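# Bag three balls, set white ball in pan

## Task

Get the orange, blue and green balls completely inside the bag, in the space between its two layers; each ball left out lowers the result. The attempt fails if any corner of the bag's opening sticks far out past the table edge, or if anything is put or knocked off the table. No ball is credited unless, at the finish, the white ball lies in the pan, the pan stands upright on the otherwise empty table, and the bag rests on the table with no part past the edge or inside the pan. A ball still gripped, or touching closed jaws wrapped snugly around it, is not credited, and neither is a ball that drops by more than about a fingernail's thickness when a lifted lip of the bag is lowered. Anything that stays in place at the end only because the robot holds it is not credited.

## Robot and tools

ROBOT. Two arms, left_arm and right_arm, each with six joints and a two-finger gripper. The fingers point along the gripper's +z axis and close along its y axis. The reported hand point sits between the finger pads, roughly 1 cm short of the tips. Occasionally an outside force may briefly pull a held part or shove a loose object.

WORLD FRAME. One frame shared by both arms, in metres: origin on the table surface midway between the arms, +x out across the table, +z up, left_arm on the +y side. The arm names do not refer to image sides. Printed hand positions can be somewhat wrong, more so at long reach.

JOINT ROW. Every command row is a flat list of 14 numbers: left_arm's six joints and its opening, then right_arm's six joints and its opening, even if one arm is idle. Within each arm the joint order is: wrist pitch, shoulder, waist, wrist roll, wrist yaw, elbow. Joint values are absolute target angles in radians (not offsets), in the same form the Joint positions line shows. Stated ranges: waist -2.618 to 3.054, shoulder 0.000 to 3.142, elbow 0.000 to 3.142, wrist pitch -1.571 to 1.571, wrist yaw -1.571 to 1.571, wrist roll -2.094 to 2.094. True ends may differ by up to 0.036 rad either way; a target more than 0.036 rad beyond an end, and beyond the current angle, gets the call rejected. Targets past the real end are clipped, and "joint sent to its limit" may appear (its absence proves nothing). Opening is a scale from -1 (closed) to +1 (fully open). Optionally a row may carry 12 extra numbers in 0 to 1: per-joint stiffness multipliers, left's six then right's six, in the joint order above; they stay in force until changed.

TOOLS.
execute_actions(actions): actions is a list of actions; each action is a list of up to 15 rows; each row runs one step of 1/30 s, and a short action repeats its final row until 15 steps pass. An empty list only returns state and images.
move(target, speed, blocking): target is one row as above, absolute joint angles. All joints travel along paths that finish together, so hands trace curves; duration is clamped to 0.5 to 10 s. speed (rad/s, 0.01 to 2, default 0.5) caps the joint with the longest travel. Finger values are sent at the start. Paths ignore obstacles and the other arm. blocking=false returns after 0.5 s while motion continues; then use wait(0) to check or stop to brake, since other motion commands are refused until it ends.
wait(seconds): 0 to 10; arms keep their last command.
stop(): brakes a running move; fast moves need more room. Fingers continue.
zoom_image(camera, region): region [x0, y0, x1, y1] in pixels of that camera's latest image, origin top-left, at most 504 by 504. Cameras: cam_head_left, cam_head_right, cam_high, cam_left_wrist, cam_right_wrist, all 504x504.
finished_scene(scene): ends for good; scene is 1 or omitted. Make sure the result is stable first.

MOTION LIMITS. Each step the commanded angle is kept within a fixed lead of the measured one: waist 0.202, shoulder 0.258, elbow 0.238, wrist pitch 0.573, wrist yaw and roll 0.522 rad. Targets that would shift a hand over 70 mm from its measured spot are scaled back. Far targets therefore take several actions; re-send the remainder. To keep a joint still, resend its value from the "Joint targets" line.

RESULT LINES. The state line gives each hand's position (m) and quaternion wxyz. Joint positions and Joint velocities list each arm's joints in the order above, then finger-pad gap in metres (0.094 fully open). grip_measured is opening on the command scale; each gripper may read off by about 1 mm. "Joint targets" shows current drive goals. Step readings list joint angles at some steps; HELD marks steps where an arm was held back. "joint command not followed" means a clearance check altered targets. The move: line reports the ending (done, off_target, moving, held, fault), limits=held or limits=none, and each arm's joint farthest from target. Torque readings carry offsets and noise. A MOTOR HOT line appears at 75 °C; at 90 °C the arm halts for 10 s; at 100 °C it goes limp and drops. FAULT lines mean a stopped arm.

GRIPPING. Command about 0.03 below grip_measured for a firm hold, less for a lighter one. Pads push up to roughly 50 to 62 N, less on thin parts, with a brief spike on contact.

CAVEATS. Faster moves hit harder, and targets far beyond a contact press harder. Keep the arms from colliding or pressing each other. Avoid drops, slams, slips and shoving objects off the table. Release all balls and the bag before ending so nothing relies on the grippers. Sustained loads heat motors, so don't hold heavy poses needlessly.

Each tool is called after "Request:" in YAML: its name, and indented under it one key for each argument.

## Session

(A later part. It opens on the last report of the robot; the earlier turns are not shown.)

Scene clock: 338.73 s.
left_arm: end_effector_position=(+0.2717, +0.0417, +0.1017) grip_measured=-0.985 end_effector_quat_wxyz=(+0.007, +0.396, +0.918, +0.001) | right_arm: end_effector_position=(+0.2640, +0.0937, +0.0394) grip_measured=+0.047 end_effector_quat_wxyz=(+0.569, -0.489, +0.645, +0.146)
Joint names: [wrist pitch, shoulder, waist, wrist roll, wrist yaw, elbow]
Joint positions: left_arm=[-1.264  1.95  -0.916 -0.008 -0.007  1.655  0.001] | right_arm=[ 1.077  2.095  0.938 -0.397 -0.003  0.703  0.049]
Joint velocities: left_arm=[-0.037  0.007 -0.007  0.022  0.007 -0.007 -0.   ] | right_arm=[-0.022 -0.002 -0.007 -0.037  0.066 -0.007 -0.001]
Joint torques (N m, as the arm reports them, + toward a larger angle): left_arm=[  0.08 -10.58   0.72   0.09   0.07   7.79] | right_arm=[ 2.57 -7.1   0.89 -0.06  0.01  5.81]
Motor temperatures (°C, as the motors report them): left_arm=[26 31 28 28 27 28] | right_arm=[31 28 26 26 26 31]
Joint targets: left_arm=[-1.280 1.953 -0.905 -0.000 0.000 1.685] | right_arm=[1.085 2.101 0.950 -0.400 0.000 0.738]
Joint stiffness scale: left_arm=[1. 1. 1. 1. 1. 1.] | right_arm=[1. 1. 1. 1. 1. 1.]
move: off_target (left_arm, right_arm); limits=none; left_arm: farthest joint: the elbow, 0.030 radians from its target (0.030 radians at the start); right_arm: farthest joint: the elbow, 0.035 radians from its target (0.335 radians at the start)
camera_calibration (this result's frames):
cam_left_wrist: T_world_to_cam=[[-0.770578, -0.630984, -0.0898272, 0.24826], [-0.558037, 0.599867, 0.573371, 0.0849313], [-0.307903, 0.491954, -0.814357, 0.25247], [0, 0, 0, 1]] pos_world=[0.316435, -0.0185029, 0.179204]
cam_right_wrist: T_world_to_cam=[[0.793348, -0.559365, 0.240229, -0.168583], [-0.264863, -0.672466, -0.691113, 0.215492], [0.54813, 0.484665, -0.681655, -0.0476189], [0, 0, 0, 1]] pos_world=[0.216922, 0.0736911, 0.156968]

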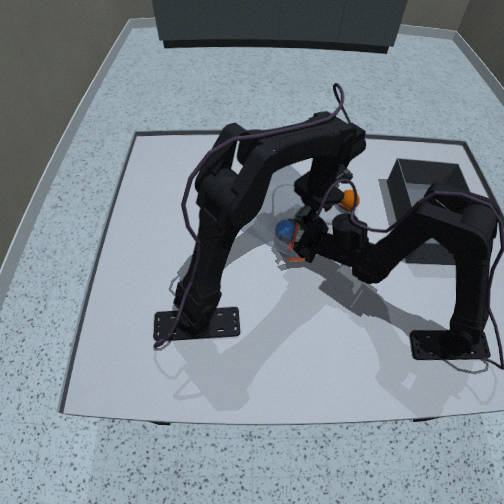

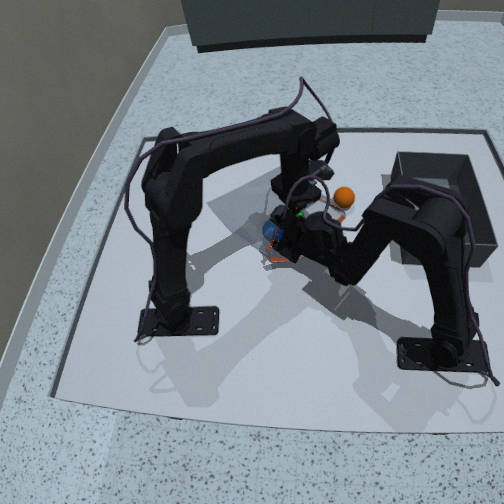

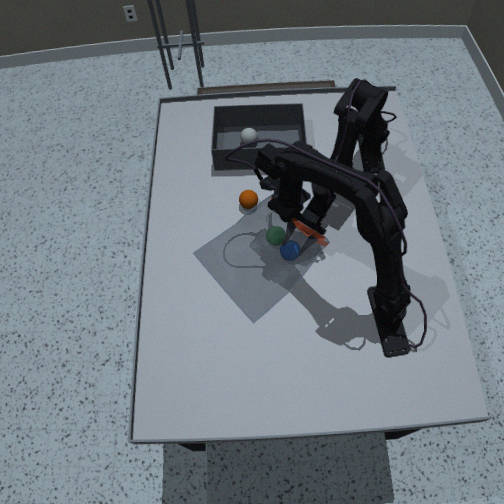

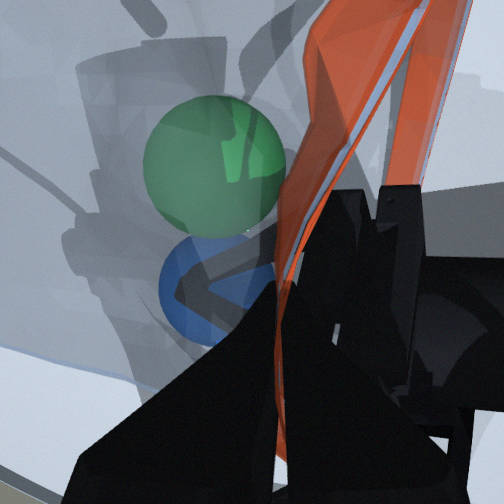

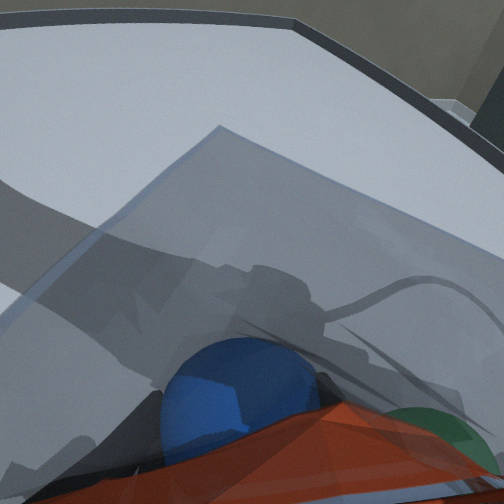

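Request:
move:
  target: [-1.28,1.953,-0.905,0,0.0,1.685,-1, 1.06,2.09,0.95,-0.4,0,0.70,0.3]
  speed: 0.1

Request:
move:
  target: [-1.28,1.953,-0.905,0,0.0,1.685,-1, 0.9,1.71,0.95,-0.4,0,0.39,0.3]
  speed: 0.25

Request:
move:
  target: [-1.28,1.953,-0.905,0,0.0,1.685,-1, 0.5,1.22,0.92,-0.3,0,0.2,0.3]
  speed: 0.5

Scene clock: 344.93 s.
left_arm: end_effector_position=(+0.2746, +0.0410, +0.1018) grip_measured=-0.985 end_effector_quat_wxyz=(+0.013, +0.396, +0.918, +0.003) | right_arm: end_effector_position=(+0.2625, +0.0938, +0.0368) grip_measured=+0.297 end_effector_quat_wxyz=(+0.564, -0.493, +0.647, +0.147)
Joint names: [wrist pitch, shoulder, waist, wrist roll, wrist yaw, elbow]
Joint positions: left_arm=[-1.254  1.95  -0.916 -0.008 -0.016  1.655  0.001] | right_arm=[ 1.065  2.095  0.938 -0.399 -0.008  0.703  0.061]
Joint velocities: left_arm=[-0.037  0.002  0.007  0.037  0.007  0.017  0.001] | right_arm=[-0.037 -0.017  0.002  0.081 -0.066  0.007  0.   ]
Joint torques (N m, as the arm reports them, + toward a larger angle): left_arm=[  0.   -10.62   0.76   0.08   0.13   7.81] | right_arm=[ 2.44 -7.85  0.81 -0.04  0.06  3.41]
Motor temperatures (°C, as the motors report them): left_arm=[26 31 28 28 27 28] | right_arm=[32 28 26 26 26 31]
Joint targets: left_arm=[-1.280 1.953 -0.905 0.000 0.000 1.685] | right_arm=[1.060 2.090 0.950 -0.400 -0.000 0.700]
Joint stiffness scale: left_arm=[1. 1. 1. 1. 1. 1.] | right_arm=[1. 1. 1. 1. 1. 1.]
move: off_target (left_arm); limits=none; left_arm: farthest joint: the elbow, 0.030 radians from its target (0.030 radians at the start); right_arm: farthest joint: the waist, 0.012 radians from its target (0.012 radians at the start)
camera_calibration (this result's frames):
cam_left_wrist: T_world_to_cam=[[-0.769239, -0.631222, -0.0991427, 0.25056], [-0.565627, 0.600532, 0.56518, 0.089811], [-0.297215, 0.490836, -0.818989, 0.251335], [0, 0, 0, 1]] pos_world=[0.318241, -0.0191397, 0.179923]
cam_right_wrist: T_world_to_cam=[[0.798389, -0.552353, 0.239754, -0.168627], [-0.265528, -0.680321, -0.683124, 0.213887], [0.540435, 0.481737, -0.689826, -0.0460508], [0, 0, 0, 1]] pos_world=[0.21631, 0.0745545, 0.154773]

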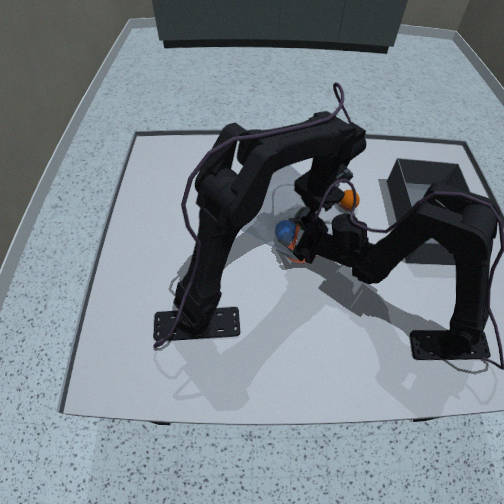

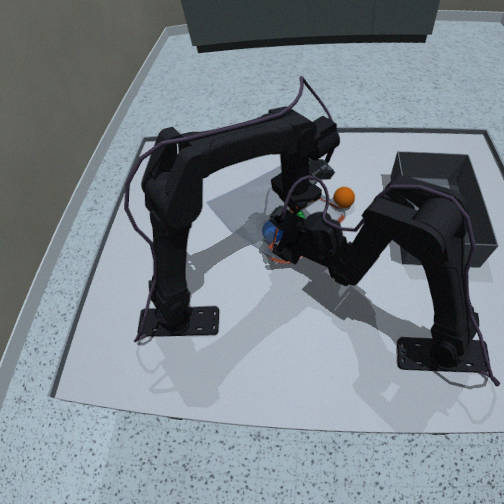

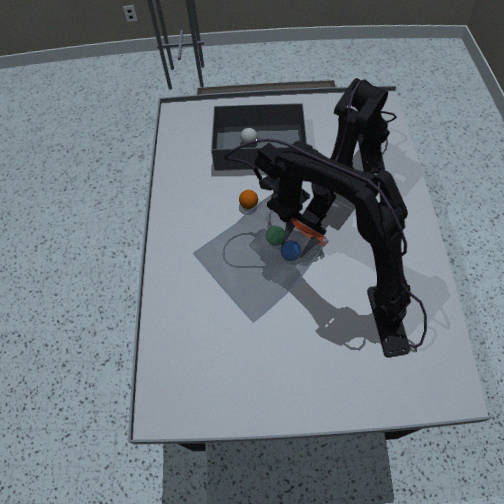

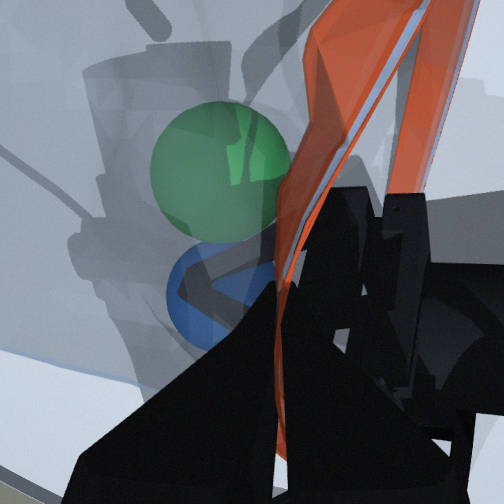

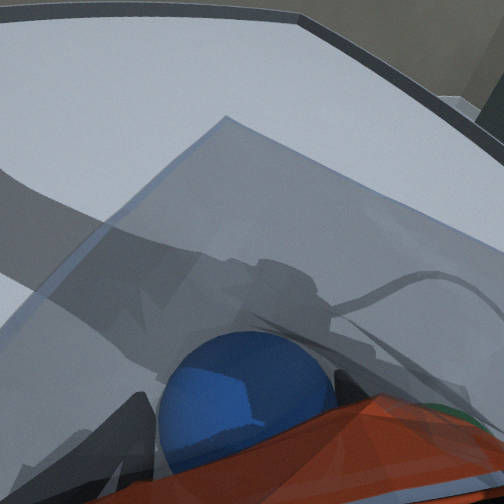

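Scene clock: 347.00 s.
left_arm: end_effector_position=(+0.2724, +0.0412, +0.1017) grip_measured=-0.985 end_effector_quat_wxyz=(+0.008, +0.396, +0.918, +0.001) | right_arm: end_effector_position=(+0.2115, +0.0296, +0.0562) grip_measured=+0.297 end_effector_quat_wxyz=(+0.528, -0.508, +0.667, +0.137)
Joint names: [wrist pitch, shoulder, waist, wrist roll, wrist yaw, elbow]
Joint positions: left_arm=[-1.261  1.95  -0.916 -0.008 -0.008  1.655  0.001] | right_arm=[ 0.904  1.731  0.938 -0.399 -0.007  0.41   0.061]
Joint velocities: left_arm=[ 0.007 -0.012  0.007  0.007 -0.037 -0.027 -0.001] | right_arm=[-0.007  0.002 -0.007 -0.037  0.051 -0.007  0.   ]
Joint torques (N m, as the arm reports them, + toward a larger angle): left_arm=[  0.05 -10.6    0.73   0.08   0.08   7.79] | right_arm=[ 2.4  -6.58  0.82 -0.04  0.05  2.61]
Motor temperatures (°C, as the motors report them): left_arm=[26 31 28 28 27 28] | right_arm=[32 28 26 26 26 31]
Joint targets: left_arm=[-1.280 1.953 -0.905 -0.000 -0.000 1.685] | right_arm=[0.900 1.710 0.950 -0.400 0.000 0.390]
Joint stiffness scale: left_arm=[1. 1. 1. 1. 1. 1.] | right_arm=[1. 1. 1. 1. 1. 1.]
move: off_target (left_arm, right_arm); limits=none; left_arm: farthest joint: the elbow, 0.030 radians from its target (0.030 radians at the start); right_arm: farthest joint: the shoulder, 0.021 radians from its target (0.385 radians at the start)
camera_calibration (this result's frames):
cam_left_wrist: T_world_to_cam=[[-0.770334, -0.631147, -0.0907708, 0.248478], [-0.55955, 0.600846, 0.570866, 0.0861736], [-0.305761, 0.490548, -0.81601, 0.252539], [0, 0, 0, 1]] pos_world=[0.316846, -0.0188331, 0.179435]
cam_right_wrist: T_world_to_cam=[[0.811123, -0.536371, 0.233207, -0.170791], [-0.302131, -0.725665, -0.618165, 0.175356], [0.500796, 0.430949, -0.750657, 0.0391536], [0, 0, 0, 1]] pos_world=[0.171905, 0.0187686, 0.177619]

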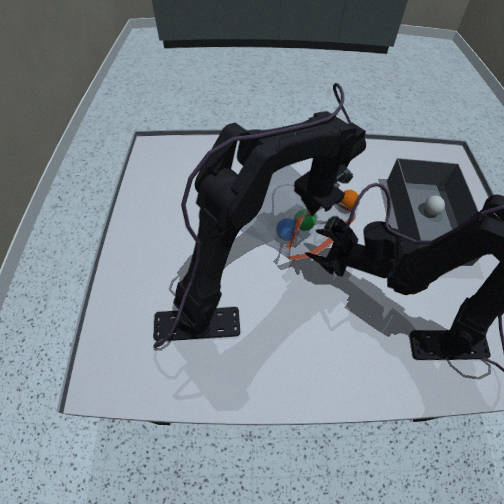

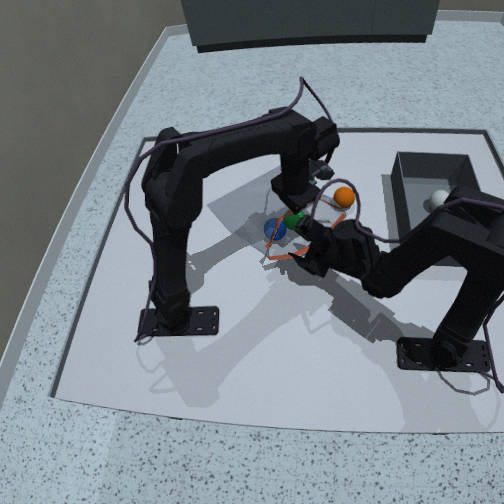

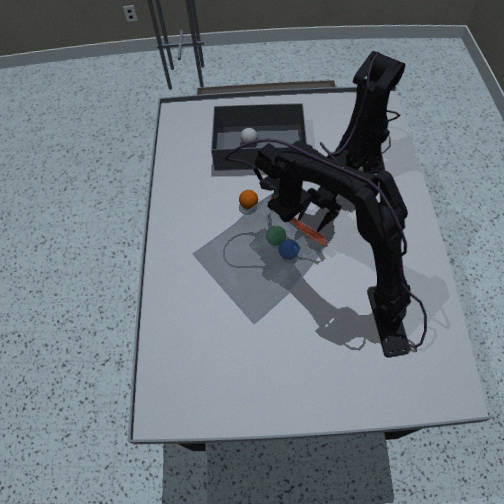

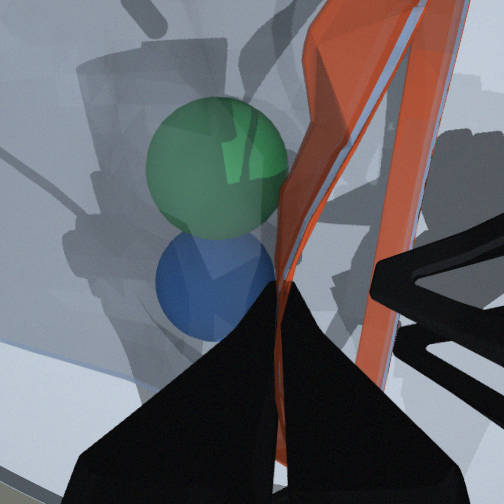

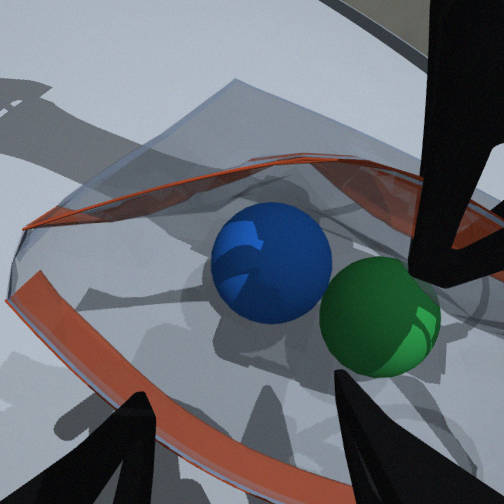

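Scene clock: 348.73 s.
left_arm: end_effector_position=(+0.2723, +0.0412, +0.1017) grip_measured=-0.985 end_effector_quat_wxyz=(+0.008, +0.396, +0.918, +0.000) | right_arm: end_effector_position=(+0.1636, -0.0335, +0.0675) grip_measured=+0.297 end_effector_quat_wxyz=(+0.480, -0.489, +0.713, +0.148)
Joint names: [wrist pitch, shoulder, waist, wrist roll, wrist yaw, elbow]
Joint positions: left_arm=[-1.261  1.95  -0.916 -0.008 -0.008  1.655  0.001] | right_arm=[ 0.504  1.239  0.933 -0.307 -0.007  0.218  0.061]
Joint velocities: left_arm=[ 0.022 -0.002  0.007 -0.007 -0.007 -0.007 -0.001] | right_arm=[-0.037 -0.002 -0.002  0.022 -0.022  0.002 -0.   ]
Joint torques (N m, as the arm reports them, + toward a larger angle): left_arm=[  0.05 -10.65   0.76   0.09   0.07   7.75] | right_arm=[ 2.35 -3.7  -0.83  0.06  0.05  3.81]
Motor temperatures (°C, as the motors report them): left_arm=[26 31 28 28 27 28] | right_arm=[32 28 26 26 26 31]
Joint targets: left_arm=[-1.280 1.953 -0.905 0.000 0.000 1.685] | right_arm=[0.500 1.220 0.920 -0.300 -0.000 0.200]
Joint stiffness scale: left_arm=[1. 1. 1. 1. 1. 1.] | right_arm=[1. 1. 1. 1. 1. 1.]
move: off_target (left_arm); limits=none; left_arm: farthest joint: the elbow, 0.030 radians from its target (0.030 radians at the start); right_arm: farthest joint: the shoulder, 0.019 radians from its target (0.511 radians at the start)
camera_calibration (this result's frames):
cam_left_wrist: T_world_to_cam=[[-0.770363, -0.631166, -0.0903917, 0.248381], [-0.559387, 0.600997, 0.570867, 0.086123], [-0.305987, 0.490339, -0.816052, 0.25262], [0, 0, 0, 1]] pos_world=[0.316818, -0.0188594, 0.179438]
cam_right_wrist: T_world_to_cam=[[0.809114, -0.569644, 0.144362, -0.163203], [-0.411899, -0.724961, -0.55206, 0.135696], [0.419135, 0.387217, -0.821212, 0.115463], [0, 0, 0, 1]] pos_world=[0.139548, -0.0393026, 0.193292]

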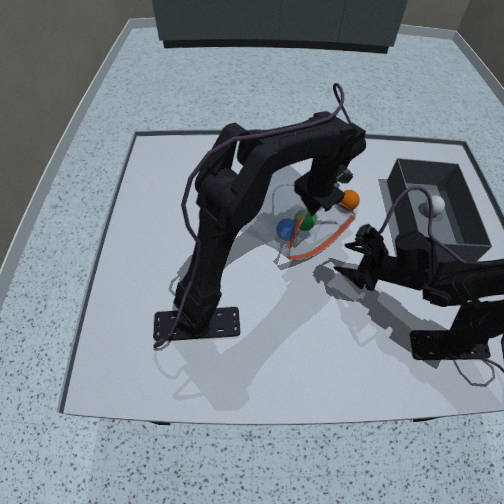

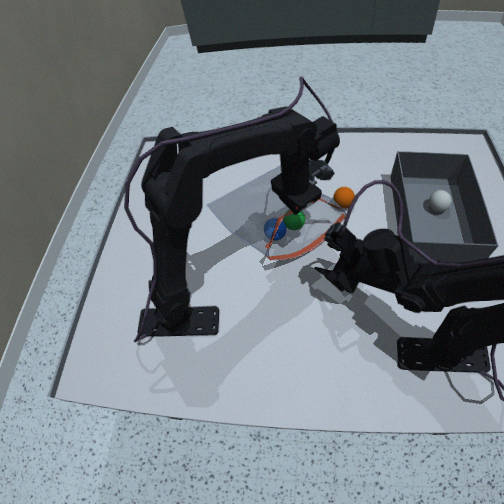

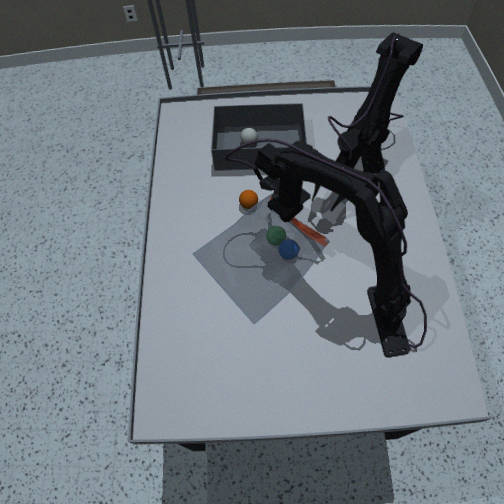

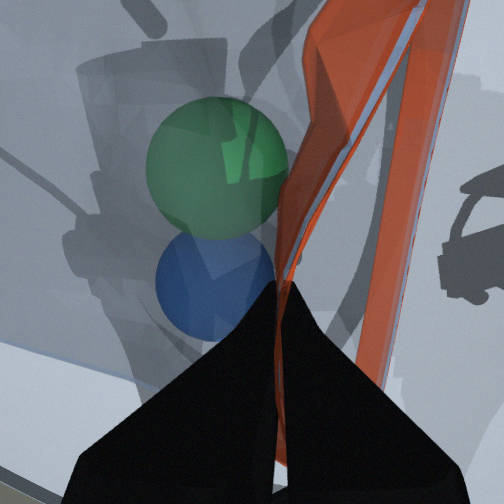

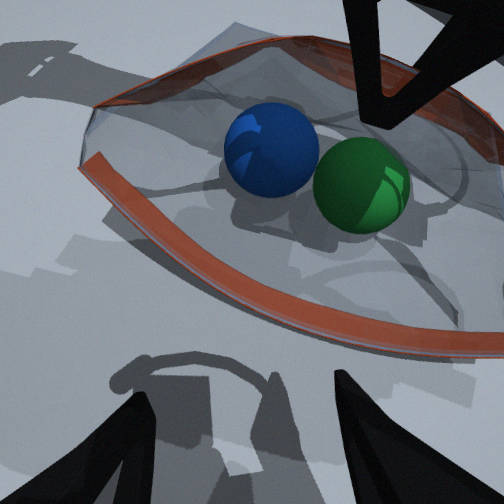

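Request:
move:
  target: [-1.28,1.953,-0.905,0,0.0,1.685,-1, -0.9,1.03,0.35,1.3,-0.1,0.95,0.6]
  speed: 1.0

Request:
move:
  target: [-1.28,1.953,-0.905,0,0.0,1.685,-1, -1.46,2.35,0.38,1.57,-0.25,2.34,0.6]
  speed: 0.7

Scene clock: 363.37 s.
left_arm: end_effector_position=(+0.2722, +0.0413, +0.1017) grip_measured=-0.985 end_effector_quat_wxyz=(+0.008, +0.396, +0.918, +0.001) | right_arm: end_effector_position=(+0.2066, -0.1895, +0.1625) grip_measured=+0.597 end_effector_quat_wxyz=(+0.153, +0.440, +0.855, +0.227)
Joint names: [wrist pitch, shoulder, waist, wrist roll, wrist yaw, elbow]
Joint positions: left_arm=[-1.261  1.95  -0.916 -0.008 -0.008  1.655  0.001] | right_arm=[-0.89   1.046  0.362  1.298 -0.096  0.913  0.075]
Joint velocities: left_arm=[ 0.007 -0.002  0.007  0.007 -0.037 -0.012  0.   ] | right_arm=[-0.051  0.002  0.002  0.022  0.066 -0.027  0.   ]
Joint torques (N m, as the arm reports them, + toward a larger angle): left_arm=[  0.04 -10.63   0.78   0.09   0.07   7.8 ] | right_arm=[ 1.67 -2.83 -0.78 -0.02 -0.09  8.02]
Motor temperatures (°C, as the motors report them): left_arm=[26 31 28 28 27 29] | right_arm=[32 28 26 26 26 31]
Joint targets: left_arm=[-1.280 1.953 -0.905 0.000 -0.000 1.685] | right_arm=[-0.900 1.030 0.350 1.300 -0.100 0.950]
Joint stiffness scale: left_arm=[1. 1. 1. 1. 1. 1.] | right_arm=[1. 1. 1. 1. 1. 1.]
move: off_target (left_arm, right_arm); limits=none; left_arm: farthest joint: the elbow, 0.030 radians from its target (0.030 radians at the start); right_arm: farthest joint: the elbow, 0.037 radians from its target (0.732 radians at the start)
camera_calibration (this result's frames):
cam_left_wrist: T_world_to_cam=[[-0.770386, -0.631141, -0.0903686, 0.248378], [-0.559239, 0.600837, 0.57118, 0.0859803], [-0.306198, 0.490567, -0.815835, 0.252591], [0, 0, 0, 1]] pos_world=[0.316774, -0.0188116, 0.179408]
cam_right_wrist: T_world_to_cam=[[-0.769094, -0.387934, -0.50794, 0.165912], [-0.608492, 0.687564, 0.396224, 0.246904], [0.195532, 0.61381, -0.764856, 0.31581], [0, 0, 0, 1]] pos_world=[0.216089, -0.299247, 0.227993]

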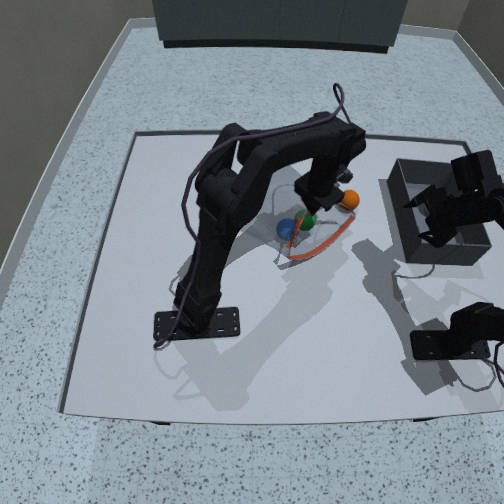

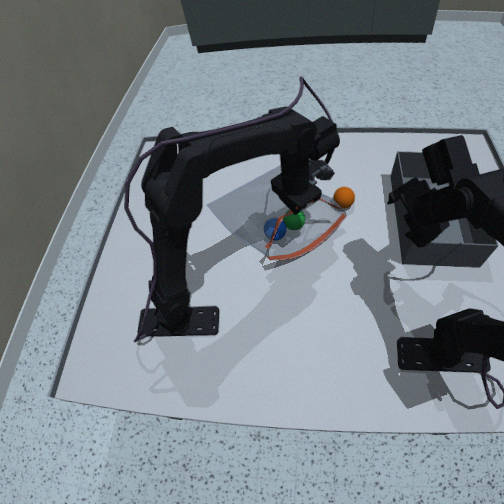

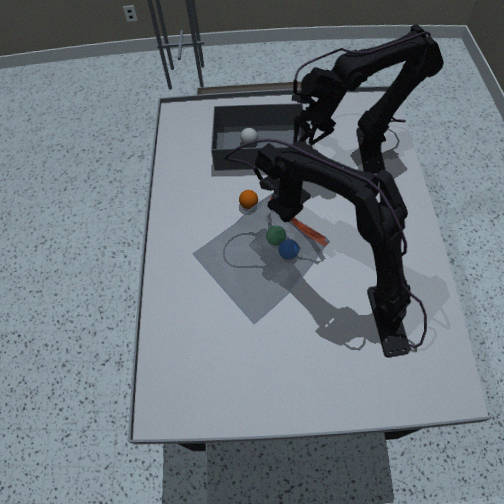

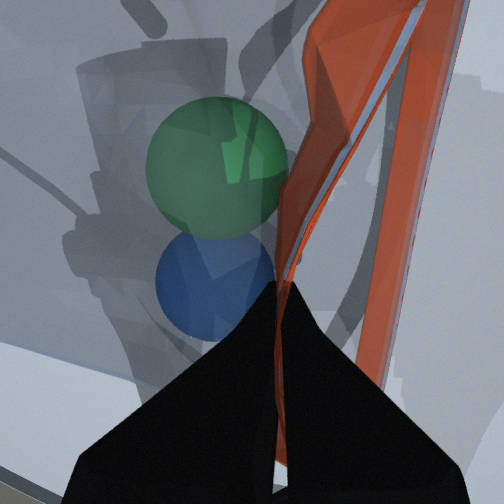

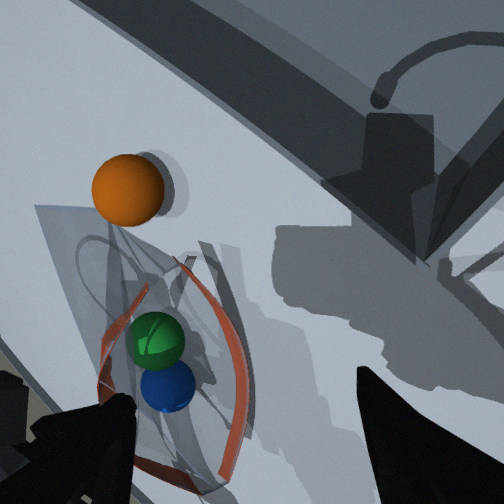

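Scene clock: 366.17 s.
left_arm: end_effector_position=(+0.2722, +0.0413, +0.1017) grip_measured=-0.985 end_effector_quat_wxyz=(+0.008, +0.396, +0.918, +0.001) | right_arm: end_effector_position=(+0.3910, -0.0973, +0.1055) grip_measured=+0.597 end_effector_quat_wxyz=(-0.080, +0.572, +0.811, +0.097)
Joint names: [wrist pitch, shoulder, waist, wrist roll, wrist yaw, elbow]
Joint positions: left_arm=[-1.261  1.95  -0.916 -0.008 -0.008  1.655  0.001] | right_arm=[-1.444  2.364  0.369  1.565 -0.244  2.301  0.075]
Joint velocities: left_arm=[-0.007 -0.017 -0.012  0.022 -0.007  0.007 -0.   ] | right_arm=[-0.007 -0.012 -0.017 -0.007 -0.037 -0.007  0.   ]
Joint torques (N m, as the arm reports them, + toward a larger angle): left_arm=[  0.04 -10.65   0.72   0.08   0.07   7.76] | right_arm=[  0.69 -11.46   0.78   0.02  -0.19   7.43]
Motor temperatures (°C, as the motors report them): left_arm=[26 31 28 28 27 29] | right_arm=[31 28 26 26 26 31]
Joint targets: left_arm=[-1.280 1.953 -0.905 -0.000 -0.000 1.685] | right_arm=[-1.460 2.350 0.380 1.570 -0.250 2.340]
Joint stiffness scale: left_arm=[1. 1. 1. 1. 1. 1.] | right_arm=[1. 1. 1. 1. 1. 1.]
move: off_target (left_arm, right_arm); limits=none; left_arm: farthest joint: the elbow, 0.030 radians from its target (0.030 radians at the start); right_arm: farthest joint: the elbow, 0.039 radians from its target (1.427 radians at the start)
camera_calibration (this result's frames):
cam_left_wrist: T_world_to_cam=[[-0.770386, -0.631141, -0.0903686, 0.248378], [-0.559239, 0.600837, 0.57118, 0.0859803], [-0.306198, 0.490567, -0.815835, 0.252591], [0, 0, 0, 1]] pos_world=[0.316774, -0.0188116, 0.179408]
cam_right_wrist: T_world_to_cam=[[-0.980936, -0.194196, -0.00730725, 0.363401], [-0.152063, 0.743611, 0.651091, 0.118367], [-0.121005, 0.639789, -0.758965, 0.30525], [0, 0, 0, 1]] pos_world=[0.411409, -0.212744, 0.157262]

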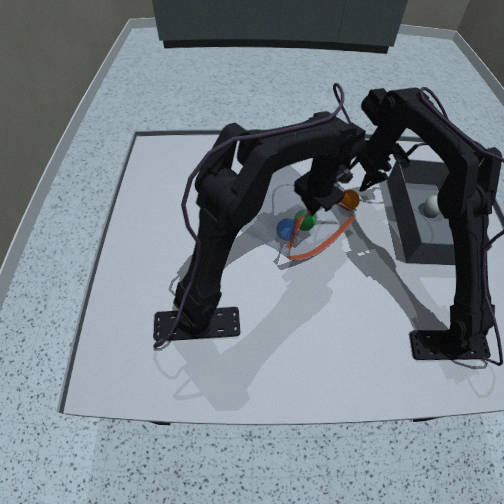

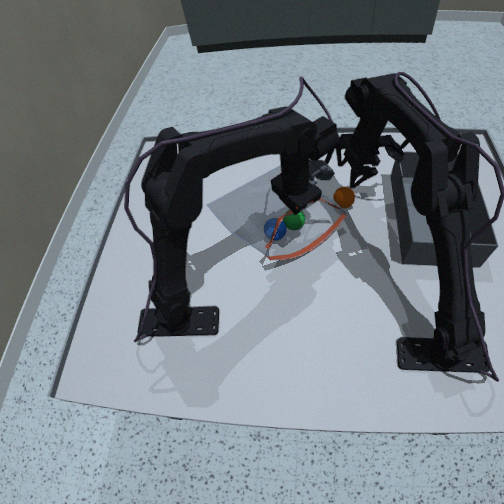

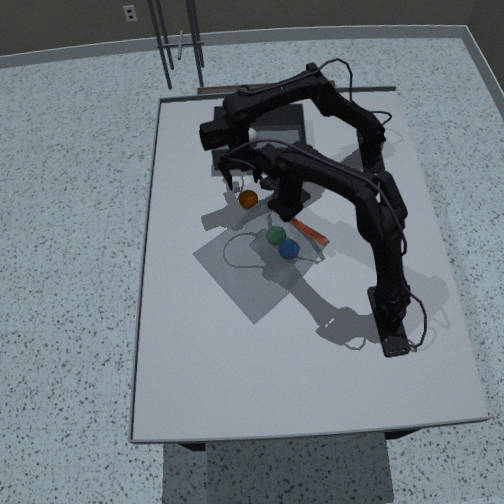

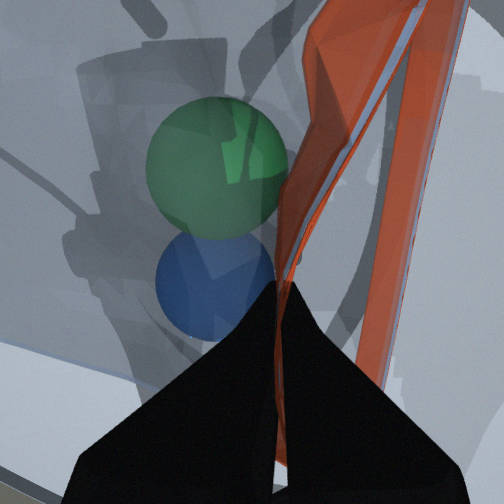

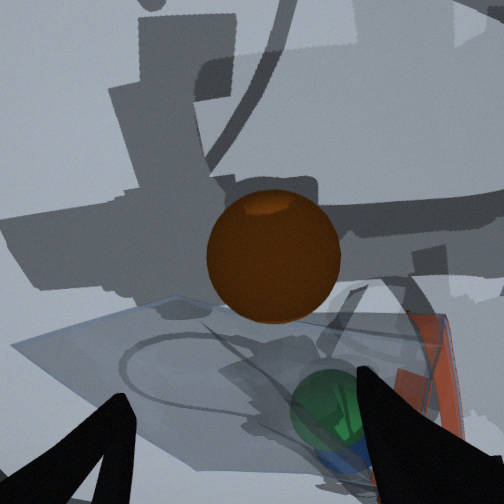

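Request:
move:
  target: [-1.28,1.953,-0.905,0,0.0,1.685,-1, -1.30,2.243,0.392,1.2,-0.2,2.068,0.6]
  speed: 0.35

Scene clock: 377.10 s.
left_arm: end_effector_position=(+0.2722, +0.0413, +0.1017) grip_measured=-0.985 end_effector_quat_wxyz=(+0.008, +0.396, +0.918, +0.001) | right_arm: end_effector_position=(+0.3800, -0.1010, +0.0903) grip_measured=+0.597 end_effector_quat_wxyz=(-0.046, +0.413, +0.904, +0.102)
Joint names: [wrist pitch, shoulder, waist, wrist roll, wrist yaw, elbow]
Joint positions: left_arm=[-1.261  1.95  -0.916 -0.008 -0.008  1.655  0.001] | right_arm=[-1.309  2.272  0.382  1.207 -0.211  2.086  0.075]
Joint velocities: left_arm=[ 0.007  0.007 -0.002  0.037 -0.051  0.002  0.   ] | right_arm=[-0.007  0.022 -0.012 -0.066 -0.007 -0.037  0.   ]
Joint torques (N m, as the arm reports them, + toward a larger angle): left_arm=[  0.04 -10.64   0.73   0.07   0.07   7.76] | right_arm=[  0.99 -12.18   0.76  -0.08  -0.02   3.94]
Motor temperatures (°C, as the motors report them): left_arm=[26 31 28 28 27 29] | right_arm=[30 31 26 26 26 31]
Joint targets: left_arm=[-1.280 1.953 -0.905 -0.000 -0.000 1.685] | right_arm=[-1.300 2.243 0.392 1.200 -0.200 2.068]
Joint stiffness scale: left_arm=[1. 1. 1. 1. 1. 1.] | right_arm=[1. 1. 1. 1. 1. 1.]
move: off_target (left_arm, right_arm); limits=none; left_arm: farthest joint: the elbow, 0.030 radians from its target (0.030 radians at the start); right_arm: farthest joint: the shoulder, 0.029 radians from its target (0.121 radians at the start)
camera_calibration (this result's frames):
cam_left_wrist: T_world_to_cam=[[-0.770386, -0.631141, -0.0903686, 0.248378], [-0.559239, 0.600837, 0.57118, 0.0859803], [-0.306198, 0.490567, -0.815835, 0.252591], [0, 0, 0, 1]] pos_world=[0.316774, -0.0188116, 0.179408]
cam_right_wrist: T_world_to_cam=[[-0.844771, -0.526195, -0.0973745, 0.274573], [-0.471419, 0.645663, 0.600736, 0.245425], [-0.253233, 0.553388, -0.793495, 0.339402], [0, 0, 0, 1]] pos_world=[0.433596, -0.201804, 0.148615]

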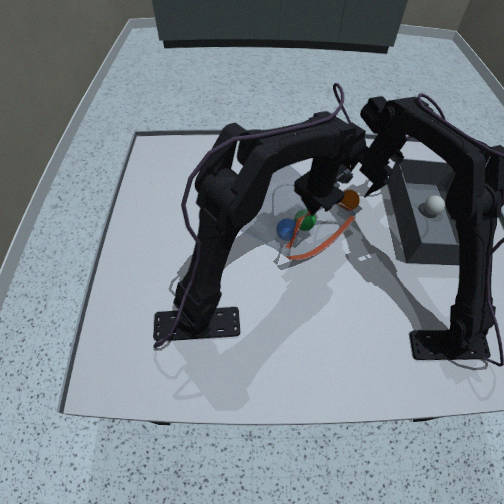

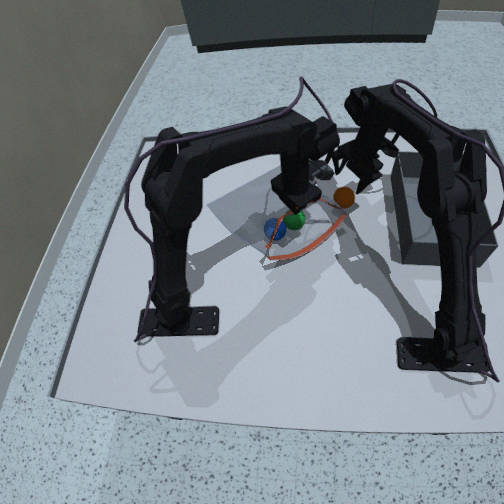

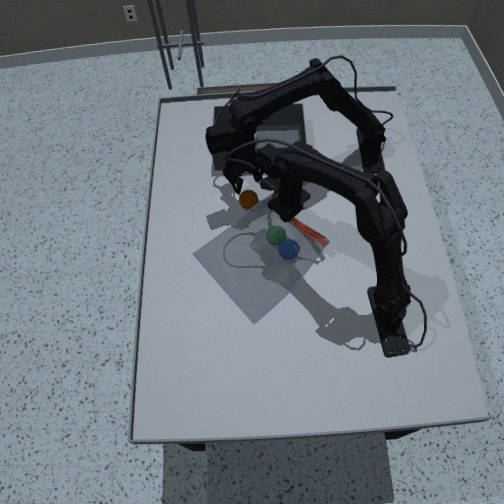

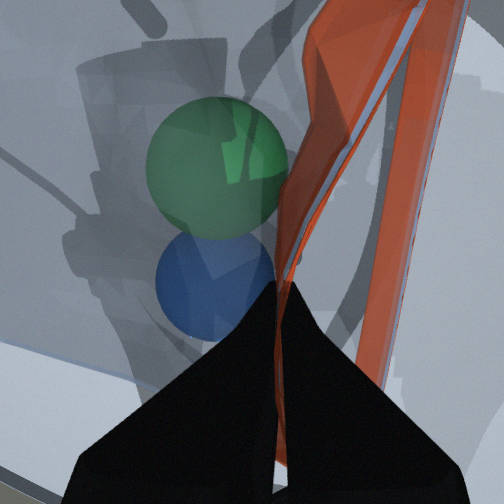

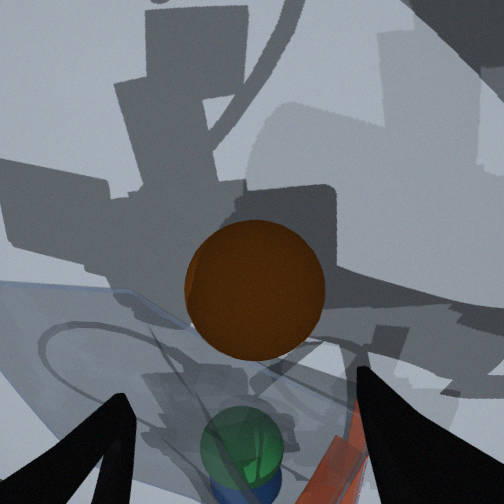

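Request:
move:
  target: [-1.28,1.953,-0.905,0,0.0,1.685,-1, -1.08,2.283,0.392,1.2,-0.2,1.862,0.6]
  speed: 0.2

Scene clock: 381.77 s.
left_arm: end_effector_position=(+0.2722, +0.0413, +0.1017) grip_measured=-0.985 end_effector_quat_wxyz=(+0.008, +0.396, +0.918, +0.001) | right_arm: end_effector_position=(+0.3788, -0.1015, +0.0308) grip_measured=+0.597 end_effector_quat_wxyz=(-0.048, +0.413, +0.904, +0.100)
Joint names: [wrist pitch, shoulder, waist, wrist roll, wrist yaw, elbow]
Joint positions: left_arm=[-1.261  1.95  -0.916 -0.008 -0.008  1.655  0.001] | right_arm=[-1.09   2.289  0.382  1.206 -0.211  1.878  0.075]
Joint velocities: left_arm=[ 0.037 -0.007  0.002  0.037 -0.081 -0.002  0.   ] | right_arm=[-0.037  0.002  0.002 -0.007 -0.066 -0.017 -0.   ]
Joint torques (N m, as the arm reports them, + toward a larger angle): left_arm=[  0.05 -10.59   0.72   0.08   0.05   7.76] | right_arm=[  1.   -10.59   0.73  -0.1   -0.02   4.04]
Motor temperatures (°C, as the motors report them): left_arm=[26 31 28 28 27 29] | right_arm=[30 31 26 26 26 31]
Joint targets: left_arm=[-1.280 1.953 -0.905 -0.000 0.000 1.685] | right_arm=[-1.080 2.283 0.392 1.200 -0.200 1.862]
Joint stiffness scale: left_arm=[1. 1. 1. 1. 1. 1.] | right_arm=[1. 1. 1. 1. 1. 1.]
move: off_target (left_arm); limits=none; left_arm: farthest joint: the elbow, 0.030 radians from its target (0.030 radians at the start); right_arm: farthest joint: the elbow, 0.016 radians from its target (0.224 radians at the start)
camera_calibration (this result's frames):
cam_left_wrist: T_world_to_cam=[[-0.770386, -0.631141, -0.0903686, 0.248378], [-0.559239, 0.600837, 0.57118, 0.0859803], [-0.306198, 0.490567, -0.815835, 0.252591], [0, 0, 0, 1]] pos_world=[0.316774, -0.0188116, 0.179408]
cam_right_wrist: T_world_to_cam=[[-0.84484, -0.526992, -0.0923259, 0.267394], [-0.468974, 0.646385, 0.601872, 0.279968], [-0.257504, 0.551784, -0.793237, 0.293617], [0, 0, 0, 1]] pos_world=[0.43281, -0.202066, 0.0890902]

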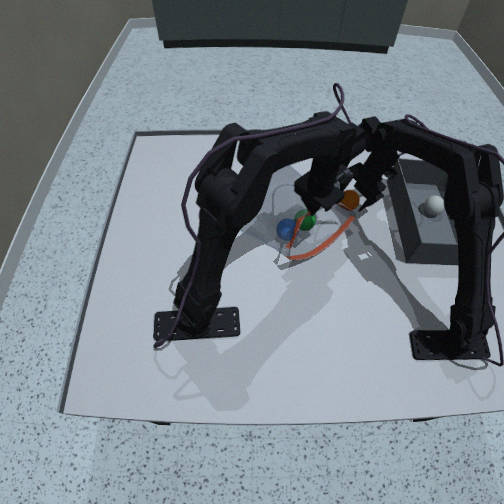

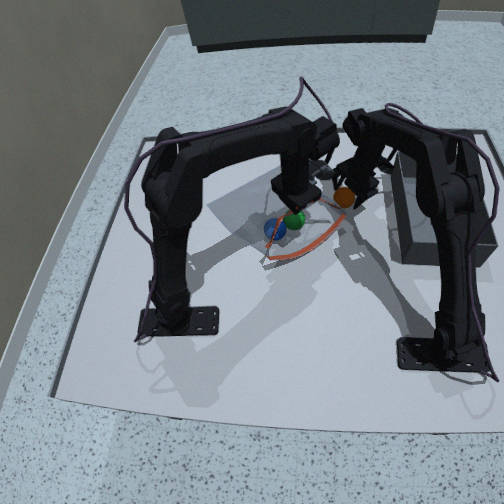

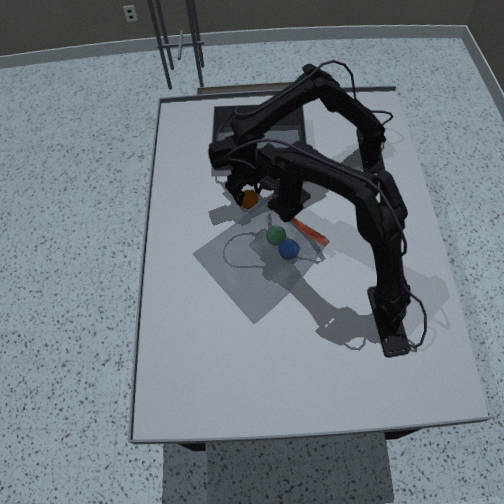

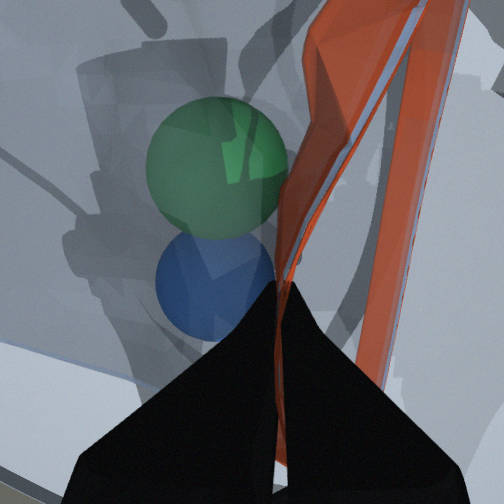

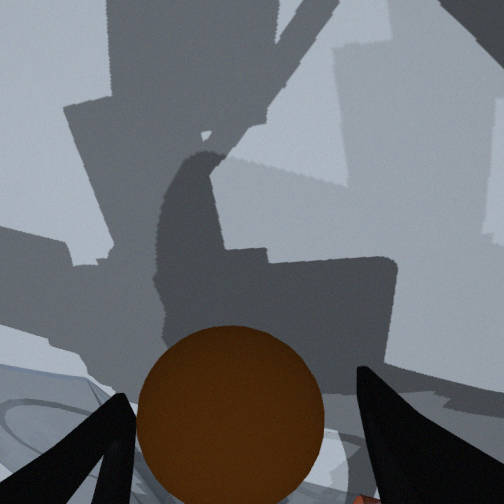

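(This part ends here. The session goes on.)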